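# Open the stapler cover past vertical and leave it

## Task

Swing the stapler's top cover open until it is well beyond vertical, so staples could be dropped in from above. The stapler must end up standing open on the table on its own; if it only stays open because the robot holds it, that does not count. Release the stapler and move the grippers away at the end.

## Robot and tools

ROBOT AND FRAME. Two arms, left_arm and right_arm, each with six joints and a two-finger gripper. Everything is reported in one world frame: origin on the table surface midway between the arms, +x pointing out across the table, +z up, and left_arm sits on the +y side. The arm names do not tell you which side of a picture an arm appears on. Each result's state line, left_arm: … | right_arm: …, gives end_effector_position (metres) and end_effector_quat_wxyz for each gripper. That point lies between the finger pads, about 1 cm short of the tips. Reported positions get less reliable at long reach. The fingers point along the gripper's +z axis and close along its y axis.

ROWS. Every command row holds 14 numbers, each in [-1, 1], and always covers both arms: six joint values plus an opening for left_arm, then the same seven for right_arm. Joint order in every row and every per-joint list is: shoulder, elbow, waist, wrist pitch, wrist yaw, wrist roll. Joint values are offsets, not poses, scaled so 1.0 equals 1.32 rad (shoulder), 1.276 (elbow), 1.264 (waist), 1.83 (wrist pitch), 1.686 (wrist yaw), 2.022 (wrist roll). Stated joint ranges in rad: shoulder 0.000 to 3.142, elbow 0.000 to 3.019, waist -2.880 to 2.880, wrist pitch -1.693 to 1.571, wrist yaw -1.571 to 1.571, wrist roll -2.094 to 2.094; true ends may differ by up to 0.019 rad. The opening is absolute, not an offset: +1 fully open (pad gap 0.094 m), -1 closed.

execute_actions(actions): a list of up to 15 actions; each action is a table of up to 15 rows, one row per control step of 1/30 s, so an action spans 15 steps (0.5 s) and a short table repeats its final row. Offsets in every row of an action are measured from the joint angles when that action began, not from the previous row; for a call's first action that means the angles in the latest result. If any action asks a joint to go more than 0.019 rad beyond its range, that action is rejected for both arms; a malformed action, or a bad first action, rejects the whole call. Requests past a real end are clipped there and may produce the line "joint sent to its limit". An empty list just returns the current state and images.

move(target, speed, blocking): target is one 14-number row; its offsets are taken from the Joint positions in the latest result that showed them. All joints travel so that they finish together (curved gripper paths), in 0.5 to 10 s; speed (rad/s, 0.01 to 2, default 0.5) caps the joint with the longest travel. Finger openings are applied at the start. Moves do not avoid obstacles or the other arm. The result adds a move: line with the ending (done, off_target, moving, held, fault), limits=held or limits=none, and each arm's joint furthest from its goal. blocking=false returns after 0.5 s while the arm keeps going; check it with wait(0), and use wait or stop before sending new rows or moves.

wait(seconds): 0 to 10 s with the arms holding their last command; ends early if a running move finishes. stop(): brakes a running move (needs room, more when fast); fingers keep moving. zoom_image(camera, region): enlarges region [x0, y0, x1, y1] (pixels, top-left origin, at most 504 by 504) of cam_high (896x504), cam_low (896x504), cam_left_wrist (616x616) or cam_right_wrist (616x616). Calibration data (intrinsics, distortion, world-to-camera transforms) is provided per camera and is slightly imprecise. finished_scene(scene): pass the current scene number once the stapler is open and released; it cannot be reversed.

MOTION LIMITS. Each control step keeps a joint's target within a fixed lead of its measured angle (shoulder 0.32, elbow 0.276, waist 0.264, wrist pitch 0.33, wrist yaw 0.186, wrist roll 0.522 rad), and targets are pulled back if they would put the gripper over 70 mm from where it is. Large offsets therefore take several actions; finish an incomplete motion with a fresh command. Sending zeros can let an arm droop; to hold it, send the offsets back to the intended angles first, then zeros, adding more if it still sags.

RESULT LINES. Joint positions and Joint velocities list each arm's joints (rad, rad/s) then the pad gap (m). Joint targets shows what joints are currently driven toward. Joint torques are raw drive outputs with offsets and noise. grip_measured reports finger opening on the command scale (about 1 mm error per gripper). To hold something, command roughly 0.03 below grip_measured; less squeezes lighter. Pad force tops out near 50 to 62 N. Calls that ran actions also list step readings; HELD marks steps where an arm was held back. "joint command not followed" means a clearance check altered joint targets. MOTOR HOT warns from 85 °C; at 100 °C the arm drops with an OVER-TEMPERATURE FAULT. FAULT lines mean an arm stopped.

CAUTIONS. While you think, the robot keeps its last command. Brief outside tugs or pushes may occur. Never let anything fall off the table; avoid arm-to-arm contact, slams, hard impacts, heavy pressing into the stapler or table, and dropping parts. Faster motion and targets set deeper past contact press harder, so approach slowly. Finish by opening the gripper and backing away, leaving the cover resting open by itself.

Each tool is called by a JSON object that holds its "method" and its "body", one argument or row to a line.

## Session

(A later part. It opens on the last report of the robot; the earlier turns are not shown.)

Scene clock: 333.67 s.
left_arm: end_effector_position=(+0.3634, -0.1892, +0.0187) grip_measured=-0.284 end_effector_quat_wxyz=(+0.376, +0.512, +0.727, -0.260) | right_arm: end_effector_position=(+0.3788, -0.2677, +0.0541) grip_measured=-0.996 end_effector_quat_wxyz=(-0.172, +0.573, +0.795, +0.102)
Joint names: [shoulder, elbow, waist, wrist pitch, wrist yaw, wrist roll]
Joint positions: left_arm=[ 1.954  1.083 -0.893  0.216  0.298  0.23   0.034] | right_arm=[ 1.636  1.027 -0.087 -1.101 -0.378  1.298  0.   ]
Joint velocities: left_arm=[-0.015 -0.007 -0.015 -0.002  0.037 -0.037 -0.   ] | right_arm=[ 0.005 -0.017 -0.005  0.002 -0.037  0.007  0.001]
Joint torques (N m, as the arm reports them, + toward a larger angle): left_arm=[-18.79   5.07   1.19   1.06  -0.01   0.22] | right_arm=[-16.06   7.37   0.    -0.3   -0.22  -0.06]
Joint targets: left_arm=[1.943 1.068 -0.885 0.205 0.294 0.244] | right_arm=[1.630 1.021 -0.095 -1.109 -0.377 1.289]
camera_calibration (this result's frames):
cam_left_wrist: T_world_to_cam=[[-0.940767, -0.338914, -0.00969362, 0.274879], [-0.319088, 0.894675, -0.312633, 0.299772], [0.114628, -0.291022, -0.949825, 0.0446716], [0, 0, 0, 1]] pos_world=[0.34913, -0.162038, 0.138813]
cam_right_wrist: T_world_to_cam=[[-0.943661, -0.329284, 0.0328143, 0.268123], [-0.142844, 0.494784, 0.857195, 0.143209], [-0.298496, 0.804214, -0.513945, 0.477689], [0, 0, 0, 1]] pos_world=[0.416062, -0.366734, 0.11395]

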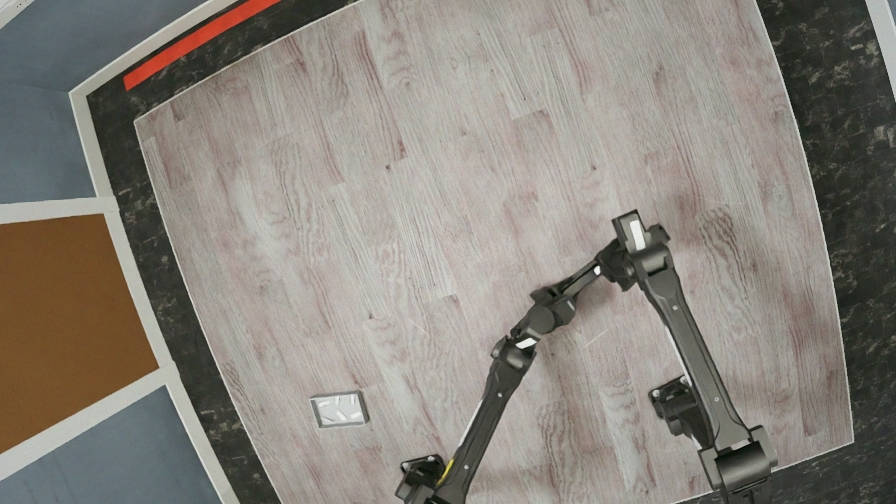

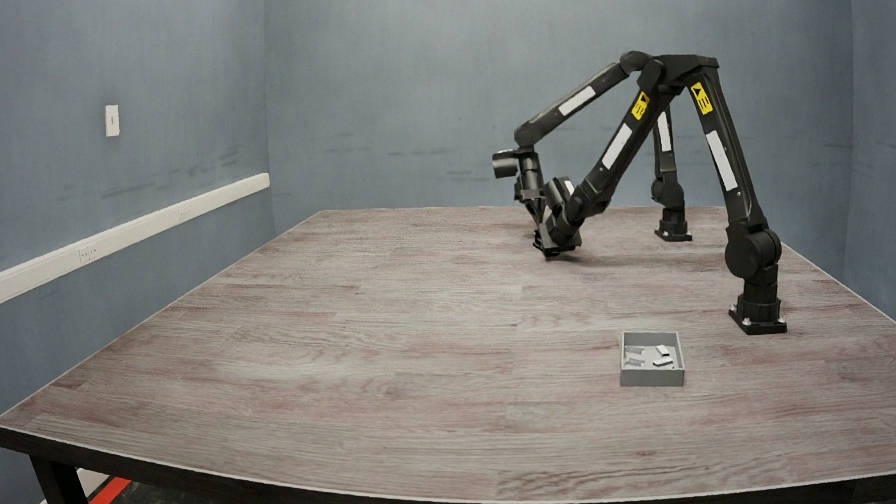

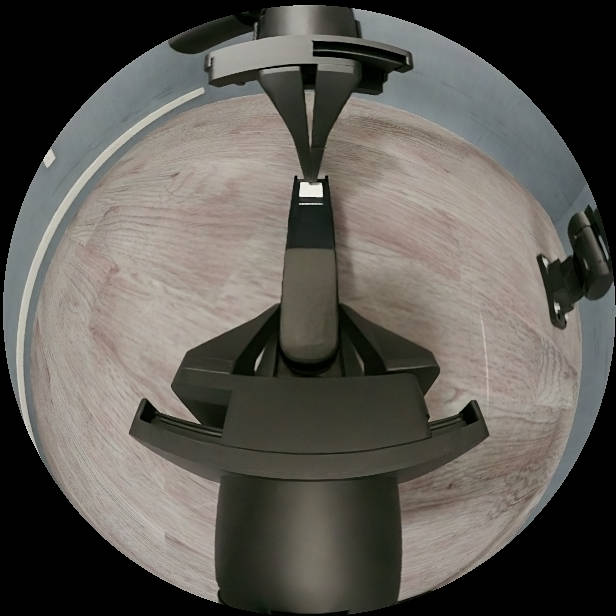

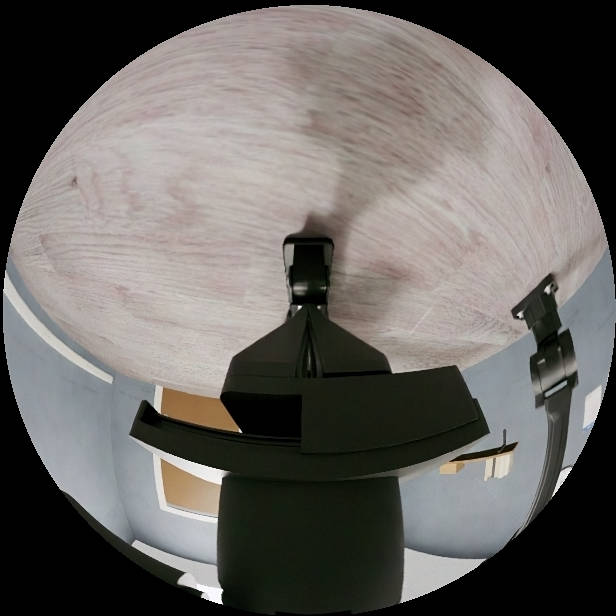

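{"method": "execute_actions", "body": {
  "actions": [
    [[-0.0083,-0.0118,0.0063,-0.006,-0.002,0.007,-0.32, -0.0045,-0.0047,-0.0095,-0.0044,0.0006,-0.0045,-1],[-0.0083,-0.0118,0.0063,-0.006,-0.002,0.007,-0.32, -0.0045,-0.0047,-0.0095,-0.0044,0.0006,-0.0045,-1],[-0.0083,-0.0118,0.0063,-0.006,-0.002,0.007,-0.32, -0.0045,-0.0047,-0.0095,-0.0044,0.0006,-0.0045,-1],[-0.0083,-0.0118,0.0063,-0.006,-0.002,0.007,-0.32, -0.0045,-0.0047,-0.0095,-0.0044,0.0006,-0.0045,-1],[-0.0083,-0.0118,0.0063,-0.006,-0.002,0.007,-0.32, -0.0045,-0.0047,-0.0095,-0.0044,0.0006,-0.0045,-1],[-0.0083,-0.0118,0.0063,-0.006,-0.002,0.007,-0.32, 0.0,-0.0047,-0.0095,-0.002,0.0006,-0.0045,-1],[-0.0083,-0.0118,0.0063,-0.006,-0.002,0.007,-0.32, 0.004,-0.0047,-0.0095,0.0,0.0006,-0.0045,-1],[-0.0083,-0.0118,0.0063,-0.006,-0.002,0.007,-0.32, 0.008,-0.0047,-0.0095,0.002,0.0006,-0.0045,-1],[-0.0083,-0.0118,0.0063,-0.006,-0.002,0.007,-0.32, 0.012,-0.0047,-0.0095,0.004,0.0006,-0.0045,-1],[-0.0083,-0.0118,0.0063,-0.006,-0.002,0.007,-0.32, 0.015,-0.0047,-0.0095,0.005,0.0006,-0.0045,-1]]
  ]
}}

Scene clock: 357.27 s.
left_arm: end_effector_position=(+0.3634, -0.1892, +0.0187) grip_measured=-0.284 end_effector_quat_wxyz=(+0.376, +0.512, +0.727, -0.260) | right_arm: end_effector_position=(+0.3793, -0.2687, +0.0540) grip_measured=-0.996 end_effector_quat_wxyz=(-0.171, +0.574, +0.794, +0.102)
Joint names: [shoulder, elbow, waist, wrist pitch, wrist yaw, wrist roll]
Joint positions: left_arm=[ 1.954  1.083 -0.893  0.216  0.298  0.23   0.034] | right_arm=[ 1.636  1.027 -0.09  -1.1   -0.378  1.298  0.   ]
Joint velocities: left_arm=[-0.005 -0.002 -0.015  0.002  0.051 -0.007 -0.001] | right_arm=[-0.024  0.002 -0.005 -0.002  0.066 -0.037 -0.002]
Joint torques (N m, as the arm reports them, + toward a larger angle): left_arm=[-18.85   5.     1.34   1.05  -0.01   0.2 ] | right_arm=[-13.86   7.39  -0.18   0.28  -0.21  -0.06]
Joint targets: left_arm=[1.943 1.068 -0.885 0.205 0.294 0.245] | right_arm=[1.656 1.021 -0.099 -1.092 -0.377 1.289]
Step readings (joint positions):
0: left_arm=[1.954 1.083 -0.893 0.216 0.298 0.230] | right_arm=[1.636 1.027 -0.087 -1.101 -0.378 1.298]
1: left_arm=[1.954 1.083 -0.893 0.216 0.298 0.230] | right_arm=[1.636 1.027 -0.088 -1.101 -0.378 1.298]
2: left_arm=[1.954 1.083 -0.893 0.216 0.298 0.230] | right_arm=[1.636 1.027 -0.088 -1.101 -0.378 1.298]
4: left_arm=[1.954 1.083 -0.893 0.216 0.298 0.230] | right_arm=[1.636 1.027 -0.089 -1.101 -0.378 1.298]
8: left_arm=[1.954 1.083 -0.893 0.216 0.298 0.230] | right_arm=[1.636 1.027 -0.090 -1.101 -0.378 1.298]
15: Joint positions above
camera_calibration (this result's frames):
cam_left_wrist: T_world_to_cam=[[-0.940767, -0.338914, -0.00969362, 0.274879], [-0.319088, 0.894675, -0.312633, 0.299772], [0.114628, -0.291022, -0.949825, 0.0446716], [0, 0, 0, 1]] pos_world=[0.34913, -0.162038, 0.138813]
cam_right_wrist: T_world_to_cam=[[-0.944463, -0.327099, 0.0315607, 0.269227], [-0.142792, 0.494993, 0.857084, 0.143861], [-0.295973, 0.804977, -0.514209, 0.477905], [0, 0, 0, 1]] pos_world=[0.416265, -0.367849, 0.113946]

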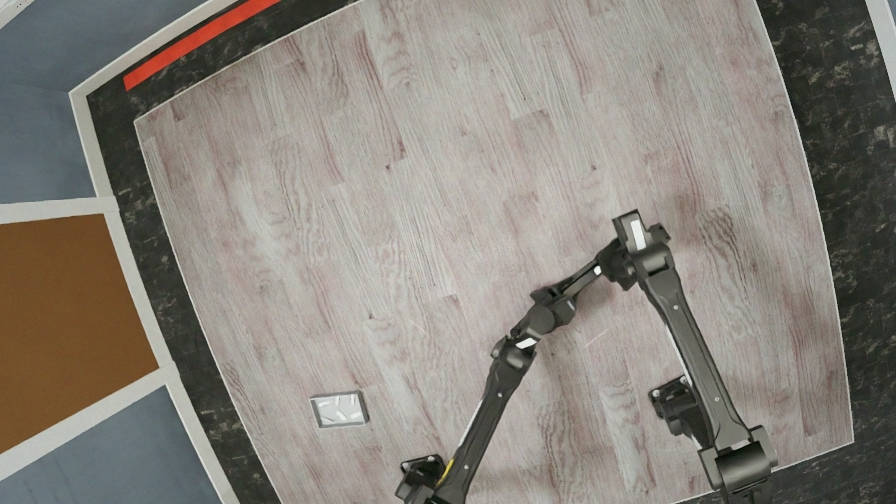

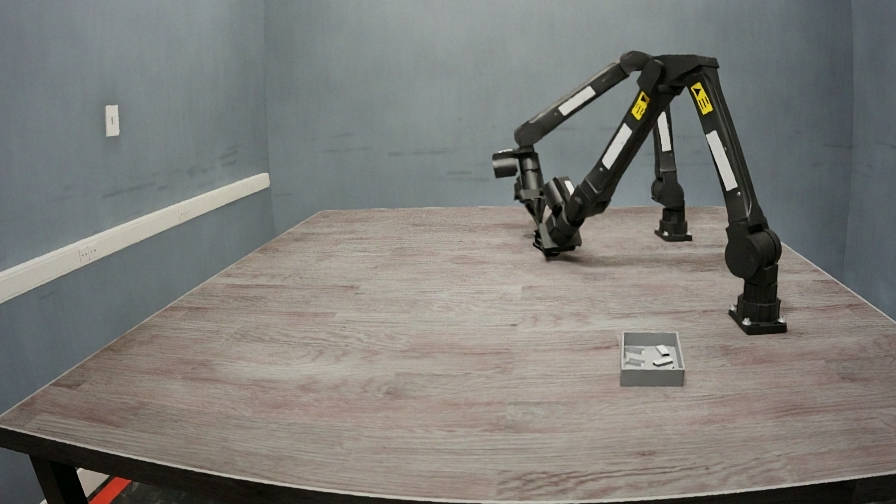

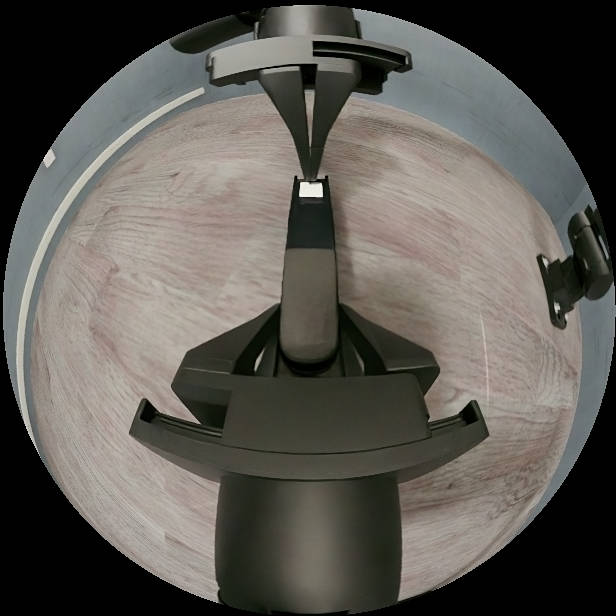

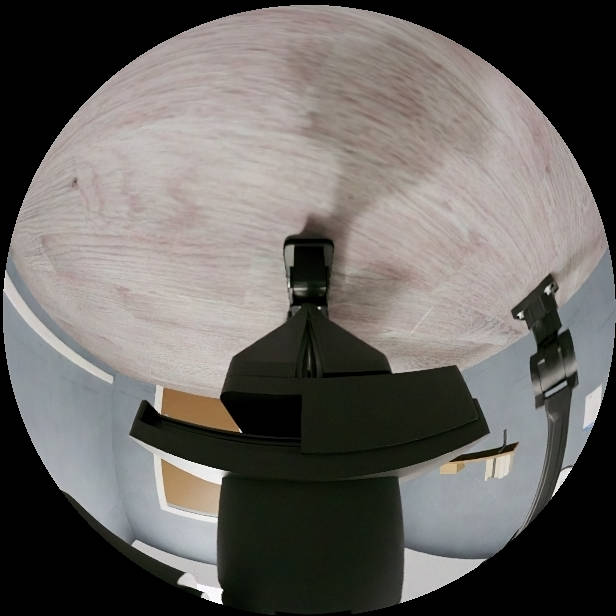

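{"method": "execute_actions", "body": {
  "actions": [
    [[-0.0083,-0.0118,0.0063,-0.006,-0.002,0.007,-0.32, 0.0165,-0.0047,-0.0071,0.0044,0.0006,-0.0045,-1],[-0.0083,-0.0118,0.0063,-0.006,-0.002,0.007,-0.32, 0.018,-0.0047,-0.0071,0.0044,0.0006,-0.0045,-1],[-0.0083,-0.0118,0.0063,-0.006,-0.002,0.007,-0.32, 0.0195,-0.0047,-0.0071,0.0044,0.0006,-0.0045,-1],[-0.0083,-0.0118,0.0063,-0.006,-0.002,0.007,-0.32, 0.021,-0.0047,-0.0071,0.0048,0.0006,-0.0045,-1],[-0.0083,-0.0118,0.0063,-0.006,-0.002,0.007,-0.32, 0.0225,-0.0047,-0.0071,0.005,0.0006,-0.0045,-1],[-0.0083,-0.0118,0.0063,-0.006,-0.002,0.007,-0.32, 0.024,-0.0047,-0.0071,0.005,0.0006,-0.0045,-1],[-0.0083,-0.0118,0.0063,-0.006,-0.002,0.007,-0.32, 0.025,-0.0047,-0.0071,0.005,0.0006,-0.0045,-1]]
  ]
}}

{"method": "zoom_image", "body": {
  "camera": "cam_left_wrist",
  "region": [250, 130, 370, 250]
}}

Scene clock: 384.30 s.
left_arm: end_effector_position=(+0.3634, -0.1892, +0.0187) grip_measured=-0.284 end_effector_quat_wxyz=(+0.376, +0.512, +0.727, -0.260) | right_arm: end_effector_position=(+0.3795, -0.2687, +0.0536) grip_measured=-0.996 end_effector_quat_wxyz=(-0.171, +0.574, +0.794, +0.102)
Joint names: [shoulder, elbow, waist, wrist pitch, wrist yaw, wrist roll]
Joint positions: left_arm=[ 1.954  1.083 -0.893  0.216  0.298  0.23   0.034] | right_arm=[ 1.637  1.027 -0.09  -1.099 -0.378  1.298  0.   ]
Joint velocities: left_arm=[-0.005  0.002  0.005 -0.002 -0.051 -0.007 -0.   ] | right_arm=[ 0.005  0.007 -0.015 -0.002  0.007  0.022 -0.   ]
Joint torques (N m, as the arm reports them, + toward a larger angle): left_arm=[-18.98   4.99   1.16   1.1   -0.01   0.21] | right_arm=[-12.67   7.38  -0.1    0.29  -0.21  -0.06]
Joint targets: left_arm=[1.943 1.068 -0.885 0.205 0.294 0.245] | right_arm=[1.669 1.021 -0.099 -1.091 -0.377 1.289]
Step readings (joint positions):
0: left_arm=[1.954 1.083 -0.893 0.216 0.298 0.230] | right_arm=[1.636 1.027 -0.090 -1.100 -0.378 1.298]
1: left_arm=[1.954 1.083 -0.893 0.216 0.298 0.230] | right_arm=[1.636 1.027 -0.090 -1.100 -0.378 1.298]
2: left_arm=[1.954 1.083 -0.893 0.216 0.298 0.230] | right_arm=[1.636 1.027 -0.090 -1.100 -0.378 1.298]
4: left_arm=[1.954 1.083 -0.893 0.216 0.298 0.230] | right_arm=[1.636 1.027 -0.090 -1.100 -0.378 1.298]
8: left_arm=[1.954 1.083 -0.893 0.216 0.298 0.230] | right_arm=[1.636 1.027 -0.090 -1.100 -0.378 1.298]
15: Joint positions above
camera_calibration (this result's frames):
cam_left_wrist: T_world_to_cam=[[-0.940767, -0.338914, -0.00969362, 0.274879], [-0.319088, 0.894675, -0.312633, 0.299772], [0.114628, -0.291022, -0.949825, 0.0446716], [0, 0, 0, 1]] pos_world=[0.34913, -0.162038, 0.138813]
cam_right_wrist: T_world_to_cam=[[-0.944463, -0.327099, 0.0315607, 0.269413], [-0.142792, 0.494993, 0.857084, 0.144278], [-0.295973, 0.804977, -0.514209, 0.477708], [0, 0, 0, 1]] pos_world=[0.416441, -0.367836, 0.113481]

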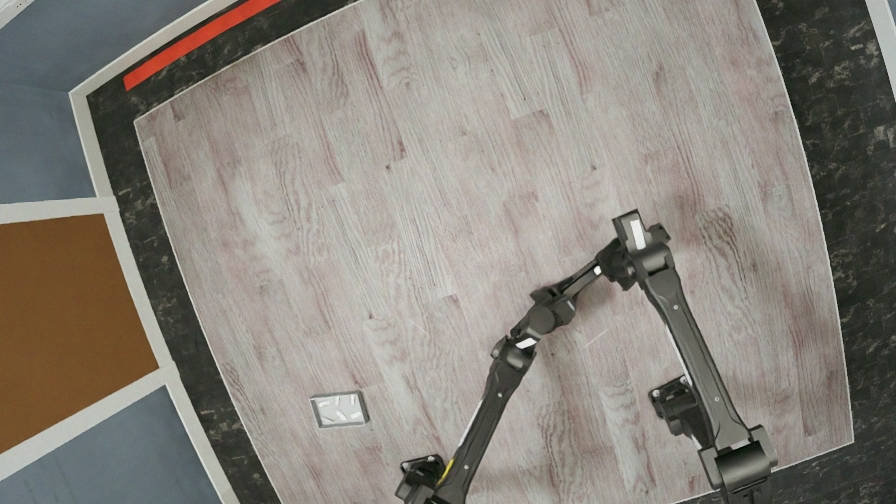

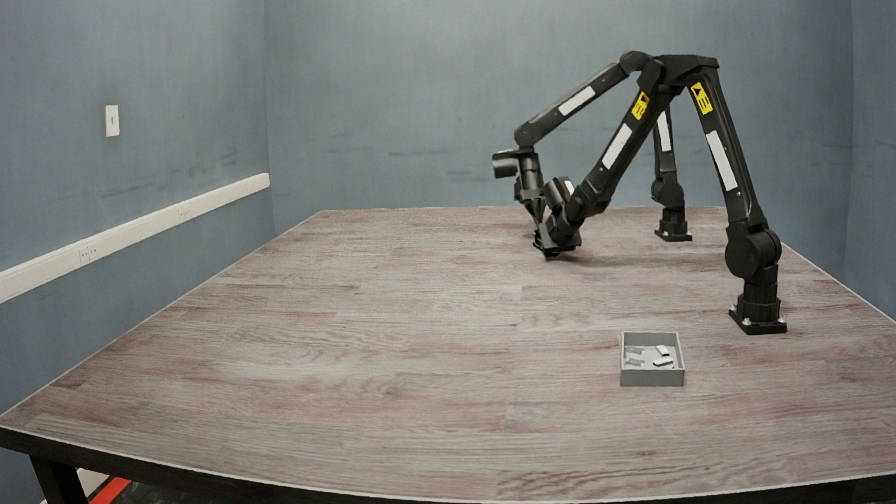

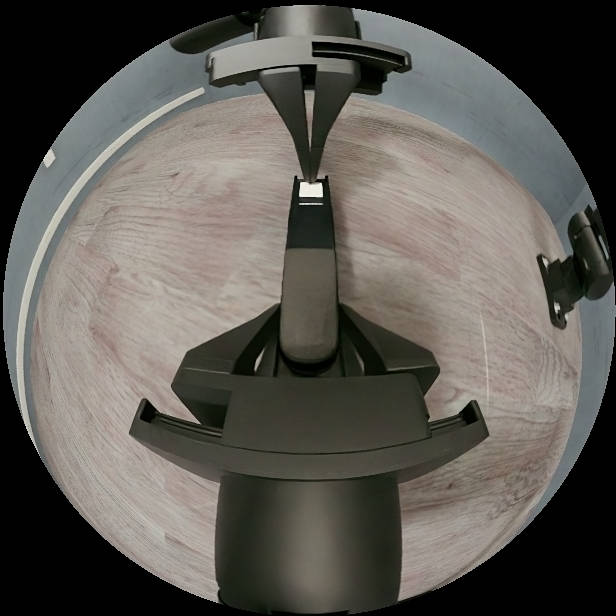

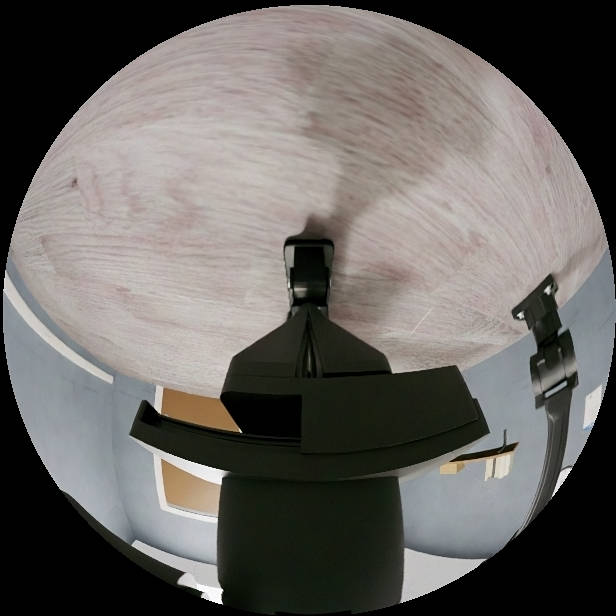

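Region (250, 130, 370, 250) of cam_left_wrist's 616x616 image, scaled by 4.200, with more detail than that image has.

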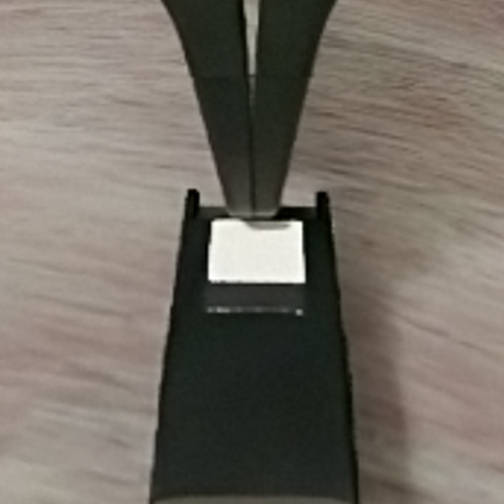

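{"method": "execute_actions", "body": {
  "actions": [
    [[-0.0083,-0.0118,0.0063,-0.006,-0.002,0.007,-0.32, 0.0255,-0.0047,-0.0071,0.0044,0.0006,-0.0045,-1],[-0.0083,-0.0118,0.0063,-0.006,-0.002,0.007,-0.32, 0.0265,-0.0047,-0.0071,0.0046,0.0006,-0.0045,-1],[-0.0083,-0.0118,0.0063,-0.006,-0.002,0.007,-0.32, 0.0275,-0.0047,-0.0071,0.0048,0.0006,-0.0045,-1],[-0.0083,-0.0118,0.0063,-0.006,-0.002,0.007,-0.32, 0.0285,-0.0047,-0.0071,0.005,0.0006,-0.0045,-1],[-0.0083,-0.0118,0.0063,-0.006,-0.002,0.007,-0.32, 0.0295,-0.0047,-0.0071,0.0052,0.0006,-0.0045,-1],[-0.0083,-0.0118,0.0063,-0.006,-0.002,0.007,-0.32, 0.0303,-0.0047,-0.0071,0.0054,0.0006,-0.0045,-1]]
  ]
}}

{"method": "zoom_image", "body": {
  "camera": "cam_left_wrist",
  "region": [250, 130, 370, 250]
}}

Scene clock: 388.80 s.
left_arm: end_effector_position=(+0.3634, -0.1892, +0.0187) grip_measured=-0.284 end_effector_quat_wxyz=(+0.376, +0.512, +0.727, -0.260) | right_arm: end_effector_position=(+0.3796, -0.2690, +0.0511) grip_measured=-0.996 end_effector_quat_wxyz=(-0.173, +0.575, +0.794, +0.101)
Joint names: [shoulder, elbow, waist, wrist pitch, wrist yaw, wrist roll]
Joint positions: left_arm=[ 1.954  1.083 -0.893  0.216  0.298  0.23   0.034] | right_arm=[ 1.643  1.027 -0.091 -1.097 -0.378  1.297  0.   ]
Joint velocities: left_arm=[ 0.005 -0.017 -0.005 -0.002  0.007 -0.007  0.   ] | right_arm=[-0.024 -0.012  0.005 -0.017  0.037  0.022  0.   ]
Joint torques (N m, as the arm reports them, + toward a larger angle): left_arm=[-18.73   5.05   1.14   1.07  -0.01   0.21] | right_arm=[-12.63   7.3   -0.05   0.27  -0.2   -0.06]
Joint targets: left_arm=[1.943 1.068 -0.885 0.205 0.294 0.244] | right_arm=[1.677 1.021 -0.099 -1.089 -0.377 1.288]
Step readings (joint positions):
0: left_arm=[1.954 1.083 -0.893 0.216 0.298 0.230] | right_arm=[1.637 1.027 -0.090 -1.099 -0.378 1.298]
1: left_arm=[1.954 1.083 -0.893 0.216 0.298 0.230] | right_arm=[1.637 1.027 -0.090 -1.099 -0.378 1.298]
2: left_arm=[1.954 1.083 -0.893 0.216 0.298 0.230] | right_arm=[1.637 1.027 -0.090 -1.099 -0.378 1.298]
4: left_arm=[1.954 1.083 -0.893 0.216 0.298 0.230] | right_arm=[1.639 1.027 -0.090 -1.099 -0.378 1.297]
8: left_arm=[1.954 1.083 -0.893 0.216 0.298 0.230] | right_arm=[1.643 1.027 -0.090 -1.098 -0.378 1.297]
15: Joint positions above
camera_calibration (this result's frames):
cam_left_wrist: T_world_to_cam=[[-0.940767, -0.338914, -0.00969362, 0.274879], [-0.319088, 0.894675, -0.312633, 0.299772], [0.114628, -0.291022, -0.949825, 0.0446716], [0, 0, 0, 1]] pos_world=[0.34913, -0.162038, 0.138813]
cam_right_wrist: T_world_to_cam=[[-0.944462, -0.326702, 0.0354631, 0.269389], [-0.139117, 0.495257, 0.857535, 0.145231], [-0.297722, 0.804976, -0.513201, 0.477301], [0, 0, 0, 1]] pos_world=[0.416735, -0.368133, 0.110857]

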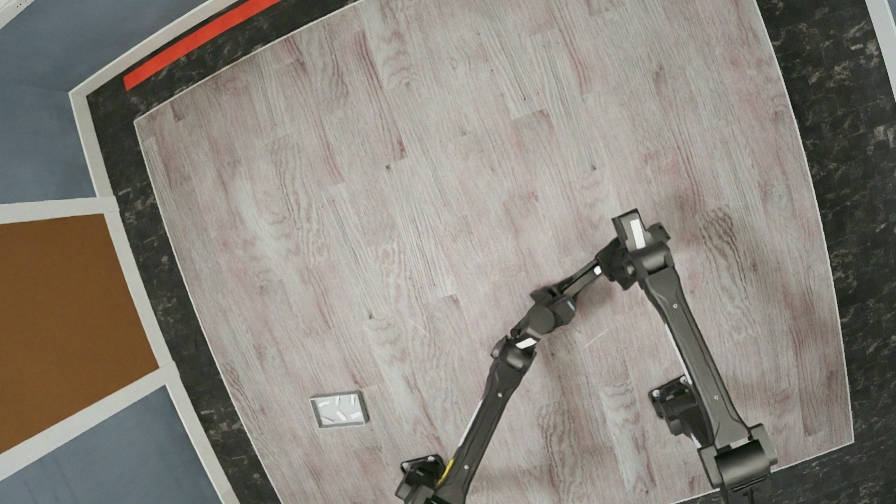

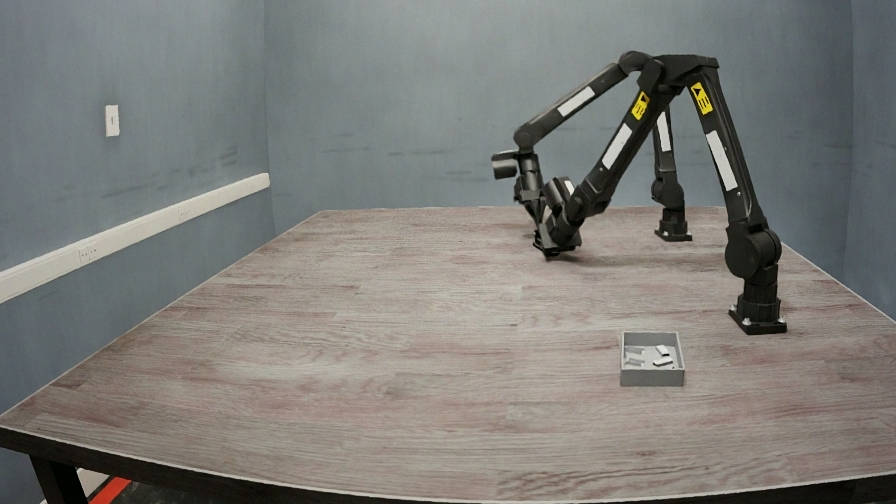

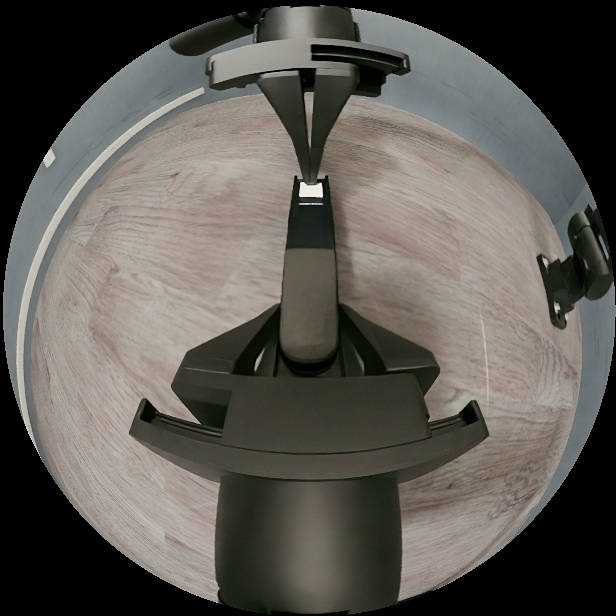

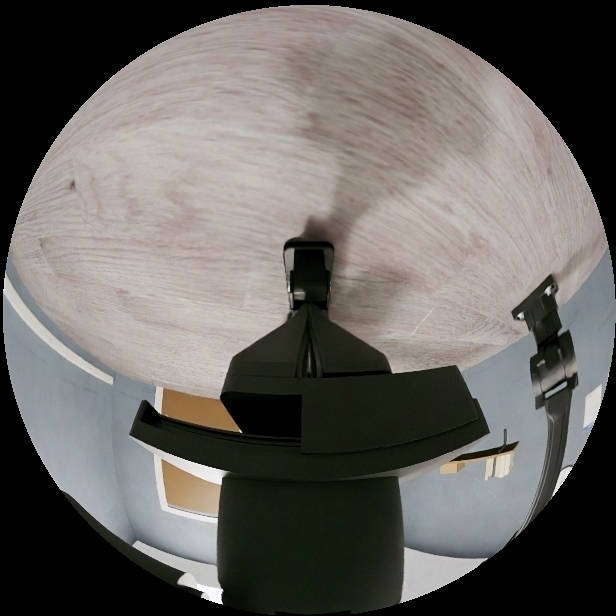

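Region (250, 130, 370, 250) of cam_left_wrist's 616x616 image, scaled by 4.200, with more detail than that image has.

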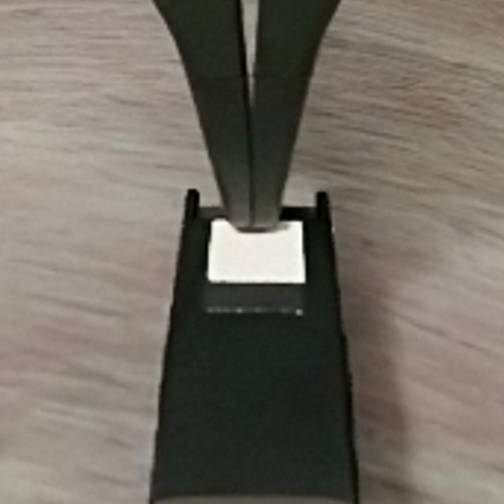

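{"method": "zoom_image", "body": {
  "camera": "cam_right_wrist",
  "region": [248, 220, 368, 340]
}}

Region (248, 220, 368, 340) of cam_right_wrist's 616x616 image, scaled by 4.200, with more detail than that image has.

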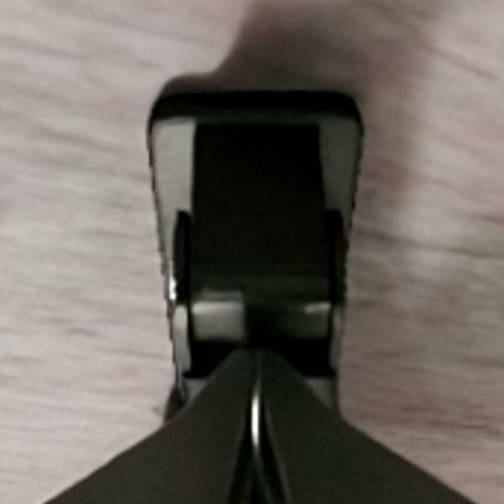

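{"method": "execute_actions", "body": {
  "actions": [
    [[-0.0083,-0.0118,0.0063,-0.006,-0.002,0.007,-0.32, -0.006,-0.0047,-0.0063,0.0,0.0006,-0.0045,-1],[-0.0083,-0.0118,0.0063,-0.006,-0.002,0.007,-0.32, -0.010,-0.0047,-0.0063,-0.003,0.0006,-0.0045,-1],[-0.0083,-0.0118,0.0063,-0.006,-0.002,0.007,-0.32, -0.014,-0.0047,-0.0063,-0.005,0.0006,-0.0045,-1],[-0.0083,-0.0118,0.0063,-0.006,-0.002,0.007,-0.32, -0.018,-0.0047,-0.0063,-0.006,0.0006,-0.0045,-1],[-0.0083,-0.0118,0.0063,-0.006,-0.002,0.007,-0.32, -0.022,-0.0047,-0.0063,-0.007,0.0006,-0.0045,-1],[-0.0083,-0.0118,0.0063,-0.006,-0.002,0.007,-0.32, -0.025,-0.0047,-0.0063,-0.008,0.0006,-0.0045,-1],[-0.0083,-0.0118,0.0063,-0.006,-0.002,0.007,-0.32, -0.027,-0.0047,-0.0063,-0.0085,0.0006,-0.0045,-1]]
  ]
}}

Scene clock: 437.70 s.
left_arm: end_effector_position=(+0.3634, -0.1892, +0.0187) grip_measured=-0.284 end_effector_quat_wxyz=(+0.376, +0.513, +0.727, -0.260) | right_arm: end_effector_position=(+0.3794, -0.2690, +0.0593) grip_measured=-0.996 end_effector_quat_wxyz=(-0.168, +0.574, +0.795, +0.105)
Joint names: [shoulder, elbow, waist, wrist pitch, wrist yaw, wrist roll]
Joint positions: left_arm=[ 1.954  1.083 -0.893  0.216  0.298  0.231  0.034] | right_arm=[ 1.622  1.027 -0.091 -1.105 -0.378  1.297  0.   ]
Joint velocities: left_arm=[-0.005  0.002 -0.005 -0.007  0.007 -0.007  0.001] | right_arm=[-0.015  0.007 -0.005  0.007 -0.007 -0.037  0.   ]
Joint torques (N m, as the arm reports them, + toward a larger angle): left_arm=[-18.87   5.04   0.95   1.11   0.     0.2 ] | right_arm=[-16.82   7.48  -0.03  -0.29  -0.21  -0.06]
Joint targets: left_arm=[1.943 1.068 -0.885 0.205 0.294 0.245] | right_arm=[1.608 1.021 -0.099 -1.113 -0.377 1.288]
Step readings (joint positions):
0: left_arm=[1.954 1.083 -0.893 0.216 0.298 0.230] | right_arm=[1.643 1.027 -0.091 -1.097 -0.378 1.297]
1: left_arm=[1.954 1.083 -0.893 0.216 0.298 0.230] | right_arm=[1.643 1.027 -0.091 -1.097 -0.378 1.297]
2: left_arm=[1.954 1.083 -0.893 0.216 0.298 0.230] | right_arm=[1.643 1.027 -0.091 -1.097 -0.378 1.297]
4: left_arm=[1.954 1.083 -0.893 0.216 0.298 0.231] | right_arm=[1.642 1.027 -0.091 -1.098 -0.378 1.297]
8: left_arm=[1.954 1.083 -0.893 0.216 0.298 0.231] | right_arm=[1.635 1.027 -0.091 -1.103 -0.378 1.297]
15: Joint positions above
camera_calibration (this result's frames):
cam_left_wrist: T_world_to_cam=[[-0.94084, -0.338704, -0.0100037, 0.274951], [-0.318798, 0.89478, -0.31263, 0.299686], [0.11484, -0.290946, -0.949822, 0.0446089], [0, 0, 0, 1]] pos_world=[0.349101, -0.162047, 0.138812]
cam_right_wrist: T_world_to_cam=[[-0.944848, -0.326729, 0.022572, 0.269764], [-0.150528, 0.494444, 0.856076, 0.142342], [-0.290866, 0.805465, -0.516356, 0.479185], [0, 0, 0, 1]] pos_world=[0.415691, -0.368207, 0.119485]

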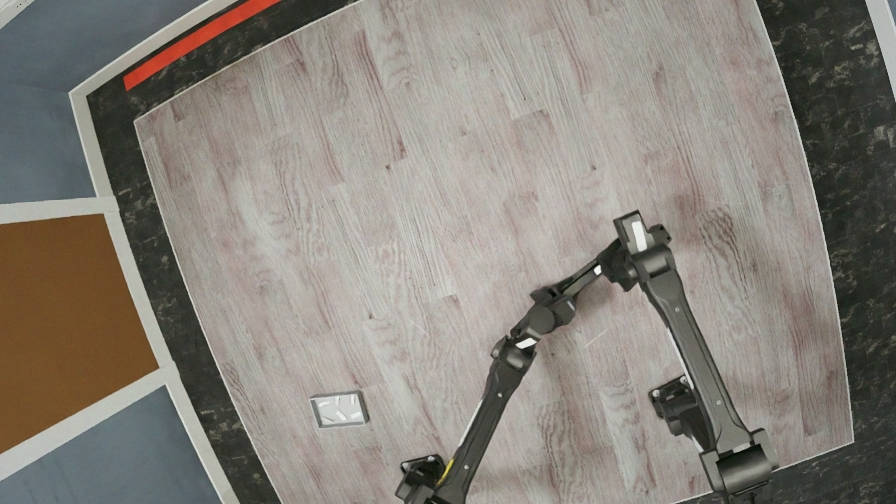

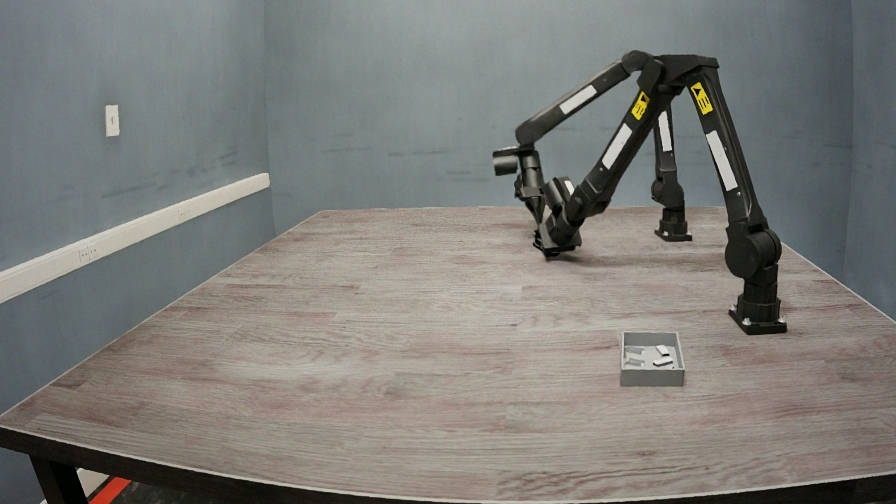

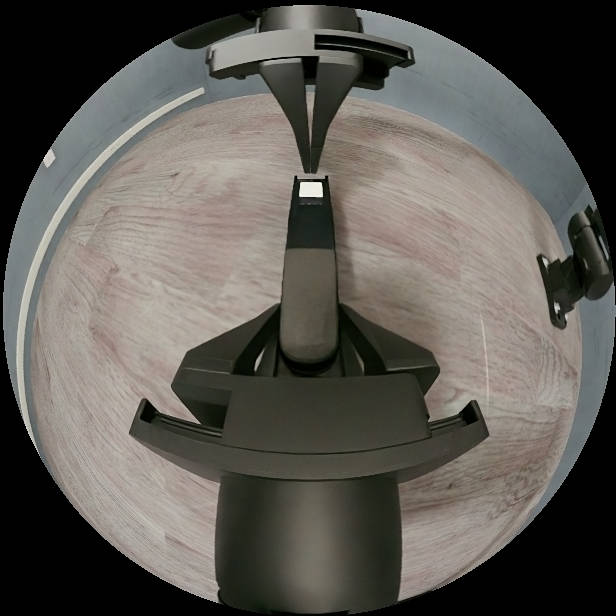

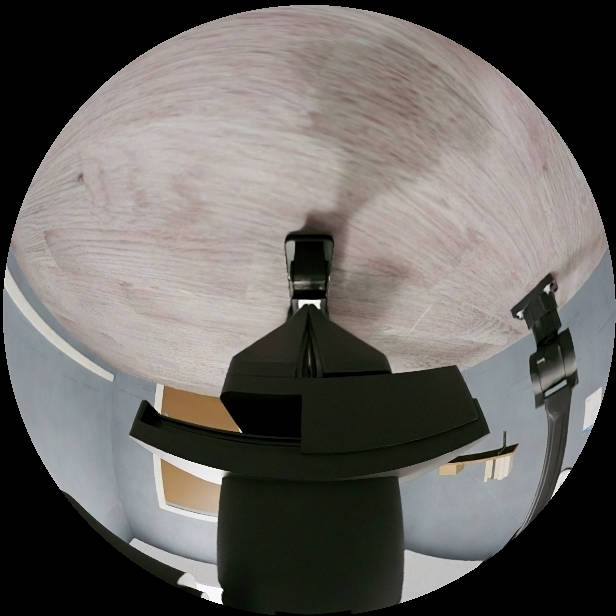

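{"method": "move", "body": {
  "target": [-0.0083,-0.0118,0.0063,-0.006,-0.002,0.007,-0.32, -0.0678,-0.0547,0.1669,0.0700,0.2970,0.1053,-1],
  "speed": 0.6
}}

{"method": "zoom_image", "body": {
  "camera": "cam_left_wrist",
  "region": [250, 130, 370, 250]
}}

Scene clock: 443.27 s.
left_arm: end_effector_position=(+0.3634, -0.1892, +0.0187) grip_measured=-0.284 end_effector_quat_wxyz=(+0.376, +0.513, +0.727, -0.260) | right_arm: end_effector_position=(+0.3803, -0.2697, +0.0556) grip_measured=-0.996 end_effector_quat_wxyz=(+0.047, +0.572, +0.818, -0.037)
Joint names: [shoulder, elbow, waist, wrist pitch, wrist yaw, wrist roll]
Joint positions: left_arm=[ 1.954  1.083 -0.893  0.216  0.298  0.231  0.034] | right_arm=[ 1.549  0.965  0.118 -0.986  0.12   1.501  0.   ]
Joint velocities: left_arm=[-0.024 -0.017 -0.005 -0.007  0.007 -0.037 -0.   ] | right_arm=[-0.005  0.002 -0.005 -0.002  0.022 -0.037  0.   ]
Joint torques (N m, as the arm reports them, + toward a larger angle): left_arm=[-18.87   5.     1.08   1.12   0.     0.2 ] | right_arm=[-15.86   7.61   0.9    0.57   0.3    0.13]
Joint targets: left_arm=[1.943 1.068 -0.885 0.205 0.294 0.245] | right_arm=[1.533 0.957 0.120 -0.977 0.123 1.510]
move: done; limits=none; left_arm: farthest joint: the elbow, 0.015 radians from its target (0.015 radians at the start); right_arm: farthest joint: the shoulder, 0.016 radians from its target (0.090 radians at the start)
camera_calibration (this result's frames):
cam_left_wrist: T_world_to_cam=[[-0.94084, -0.338704, -0.0100037, 0.274951], [-0.318798, 0.89478, -0.31263, 0.299686], [0.11484, -0.290946, -0.949822, 0.0446089], [0, 0, 0, 1]] pos_world=[0.349101, -0.162047, 0.138812]
cam_right_wrist: T_world_to_cam=[[-0.936802, -0.349761, 0.00834338, 0.262073], [-0.301347, 0.818788, 0.488647, 0.311243], [-0.177741, 0.455252, -0.872441, 0.360421], [0, 0, 0, 1]] pos_world=[0.403364, -0.327261, 0.160171]

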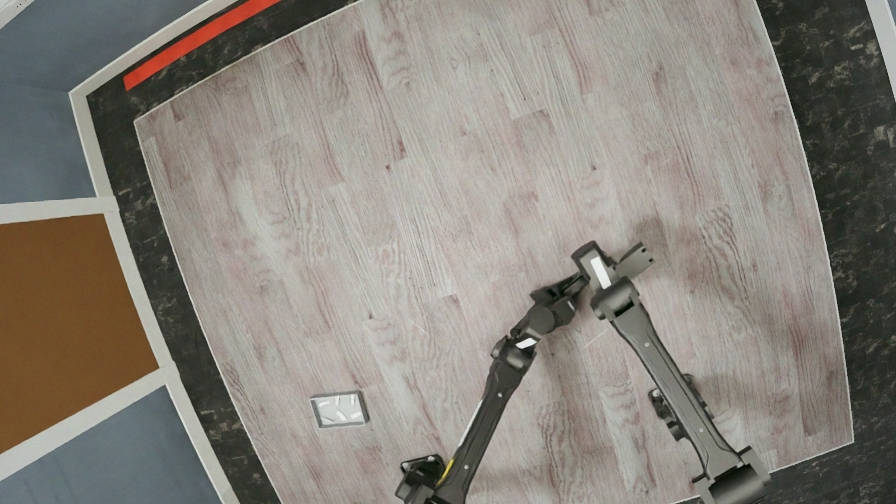

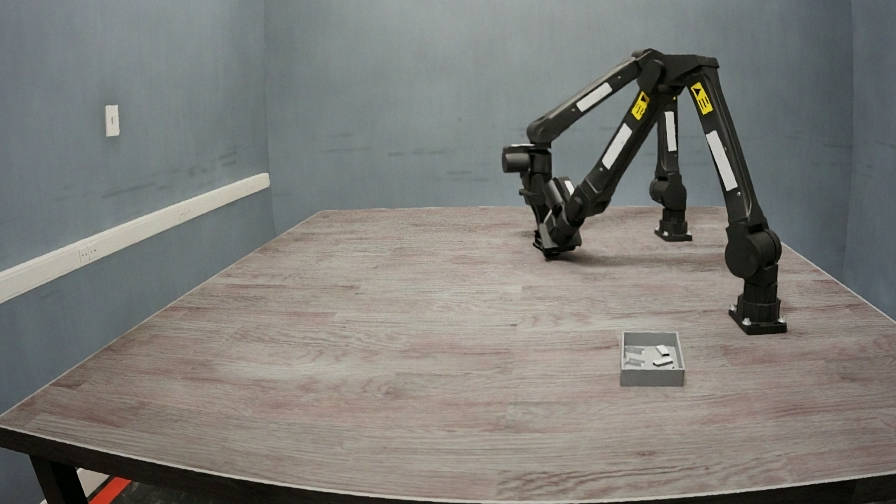

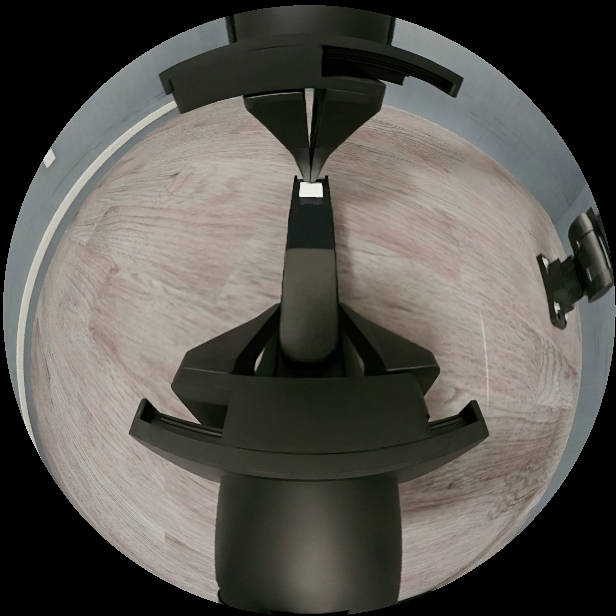

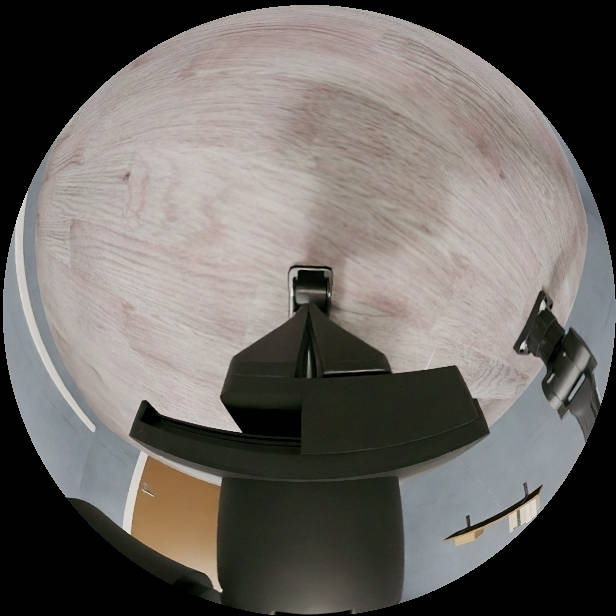

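Region (250, 130, 370, 250) of cam_left_wrist's 616x616 image, scaled by 4.200, with more detail than that image has.

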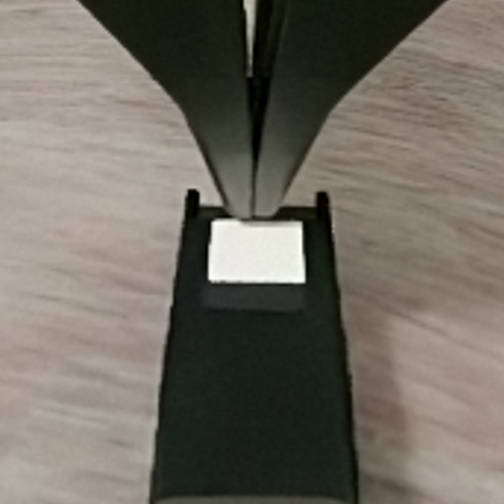

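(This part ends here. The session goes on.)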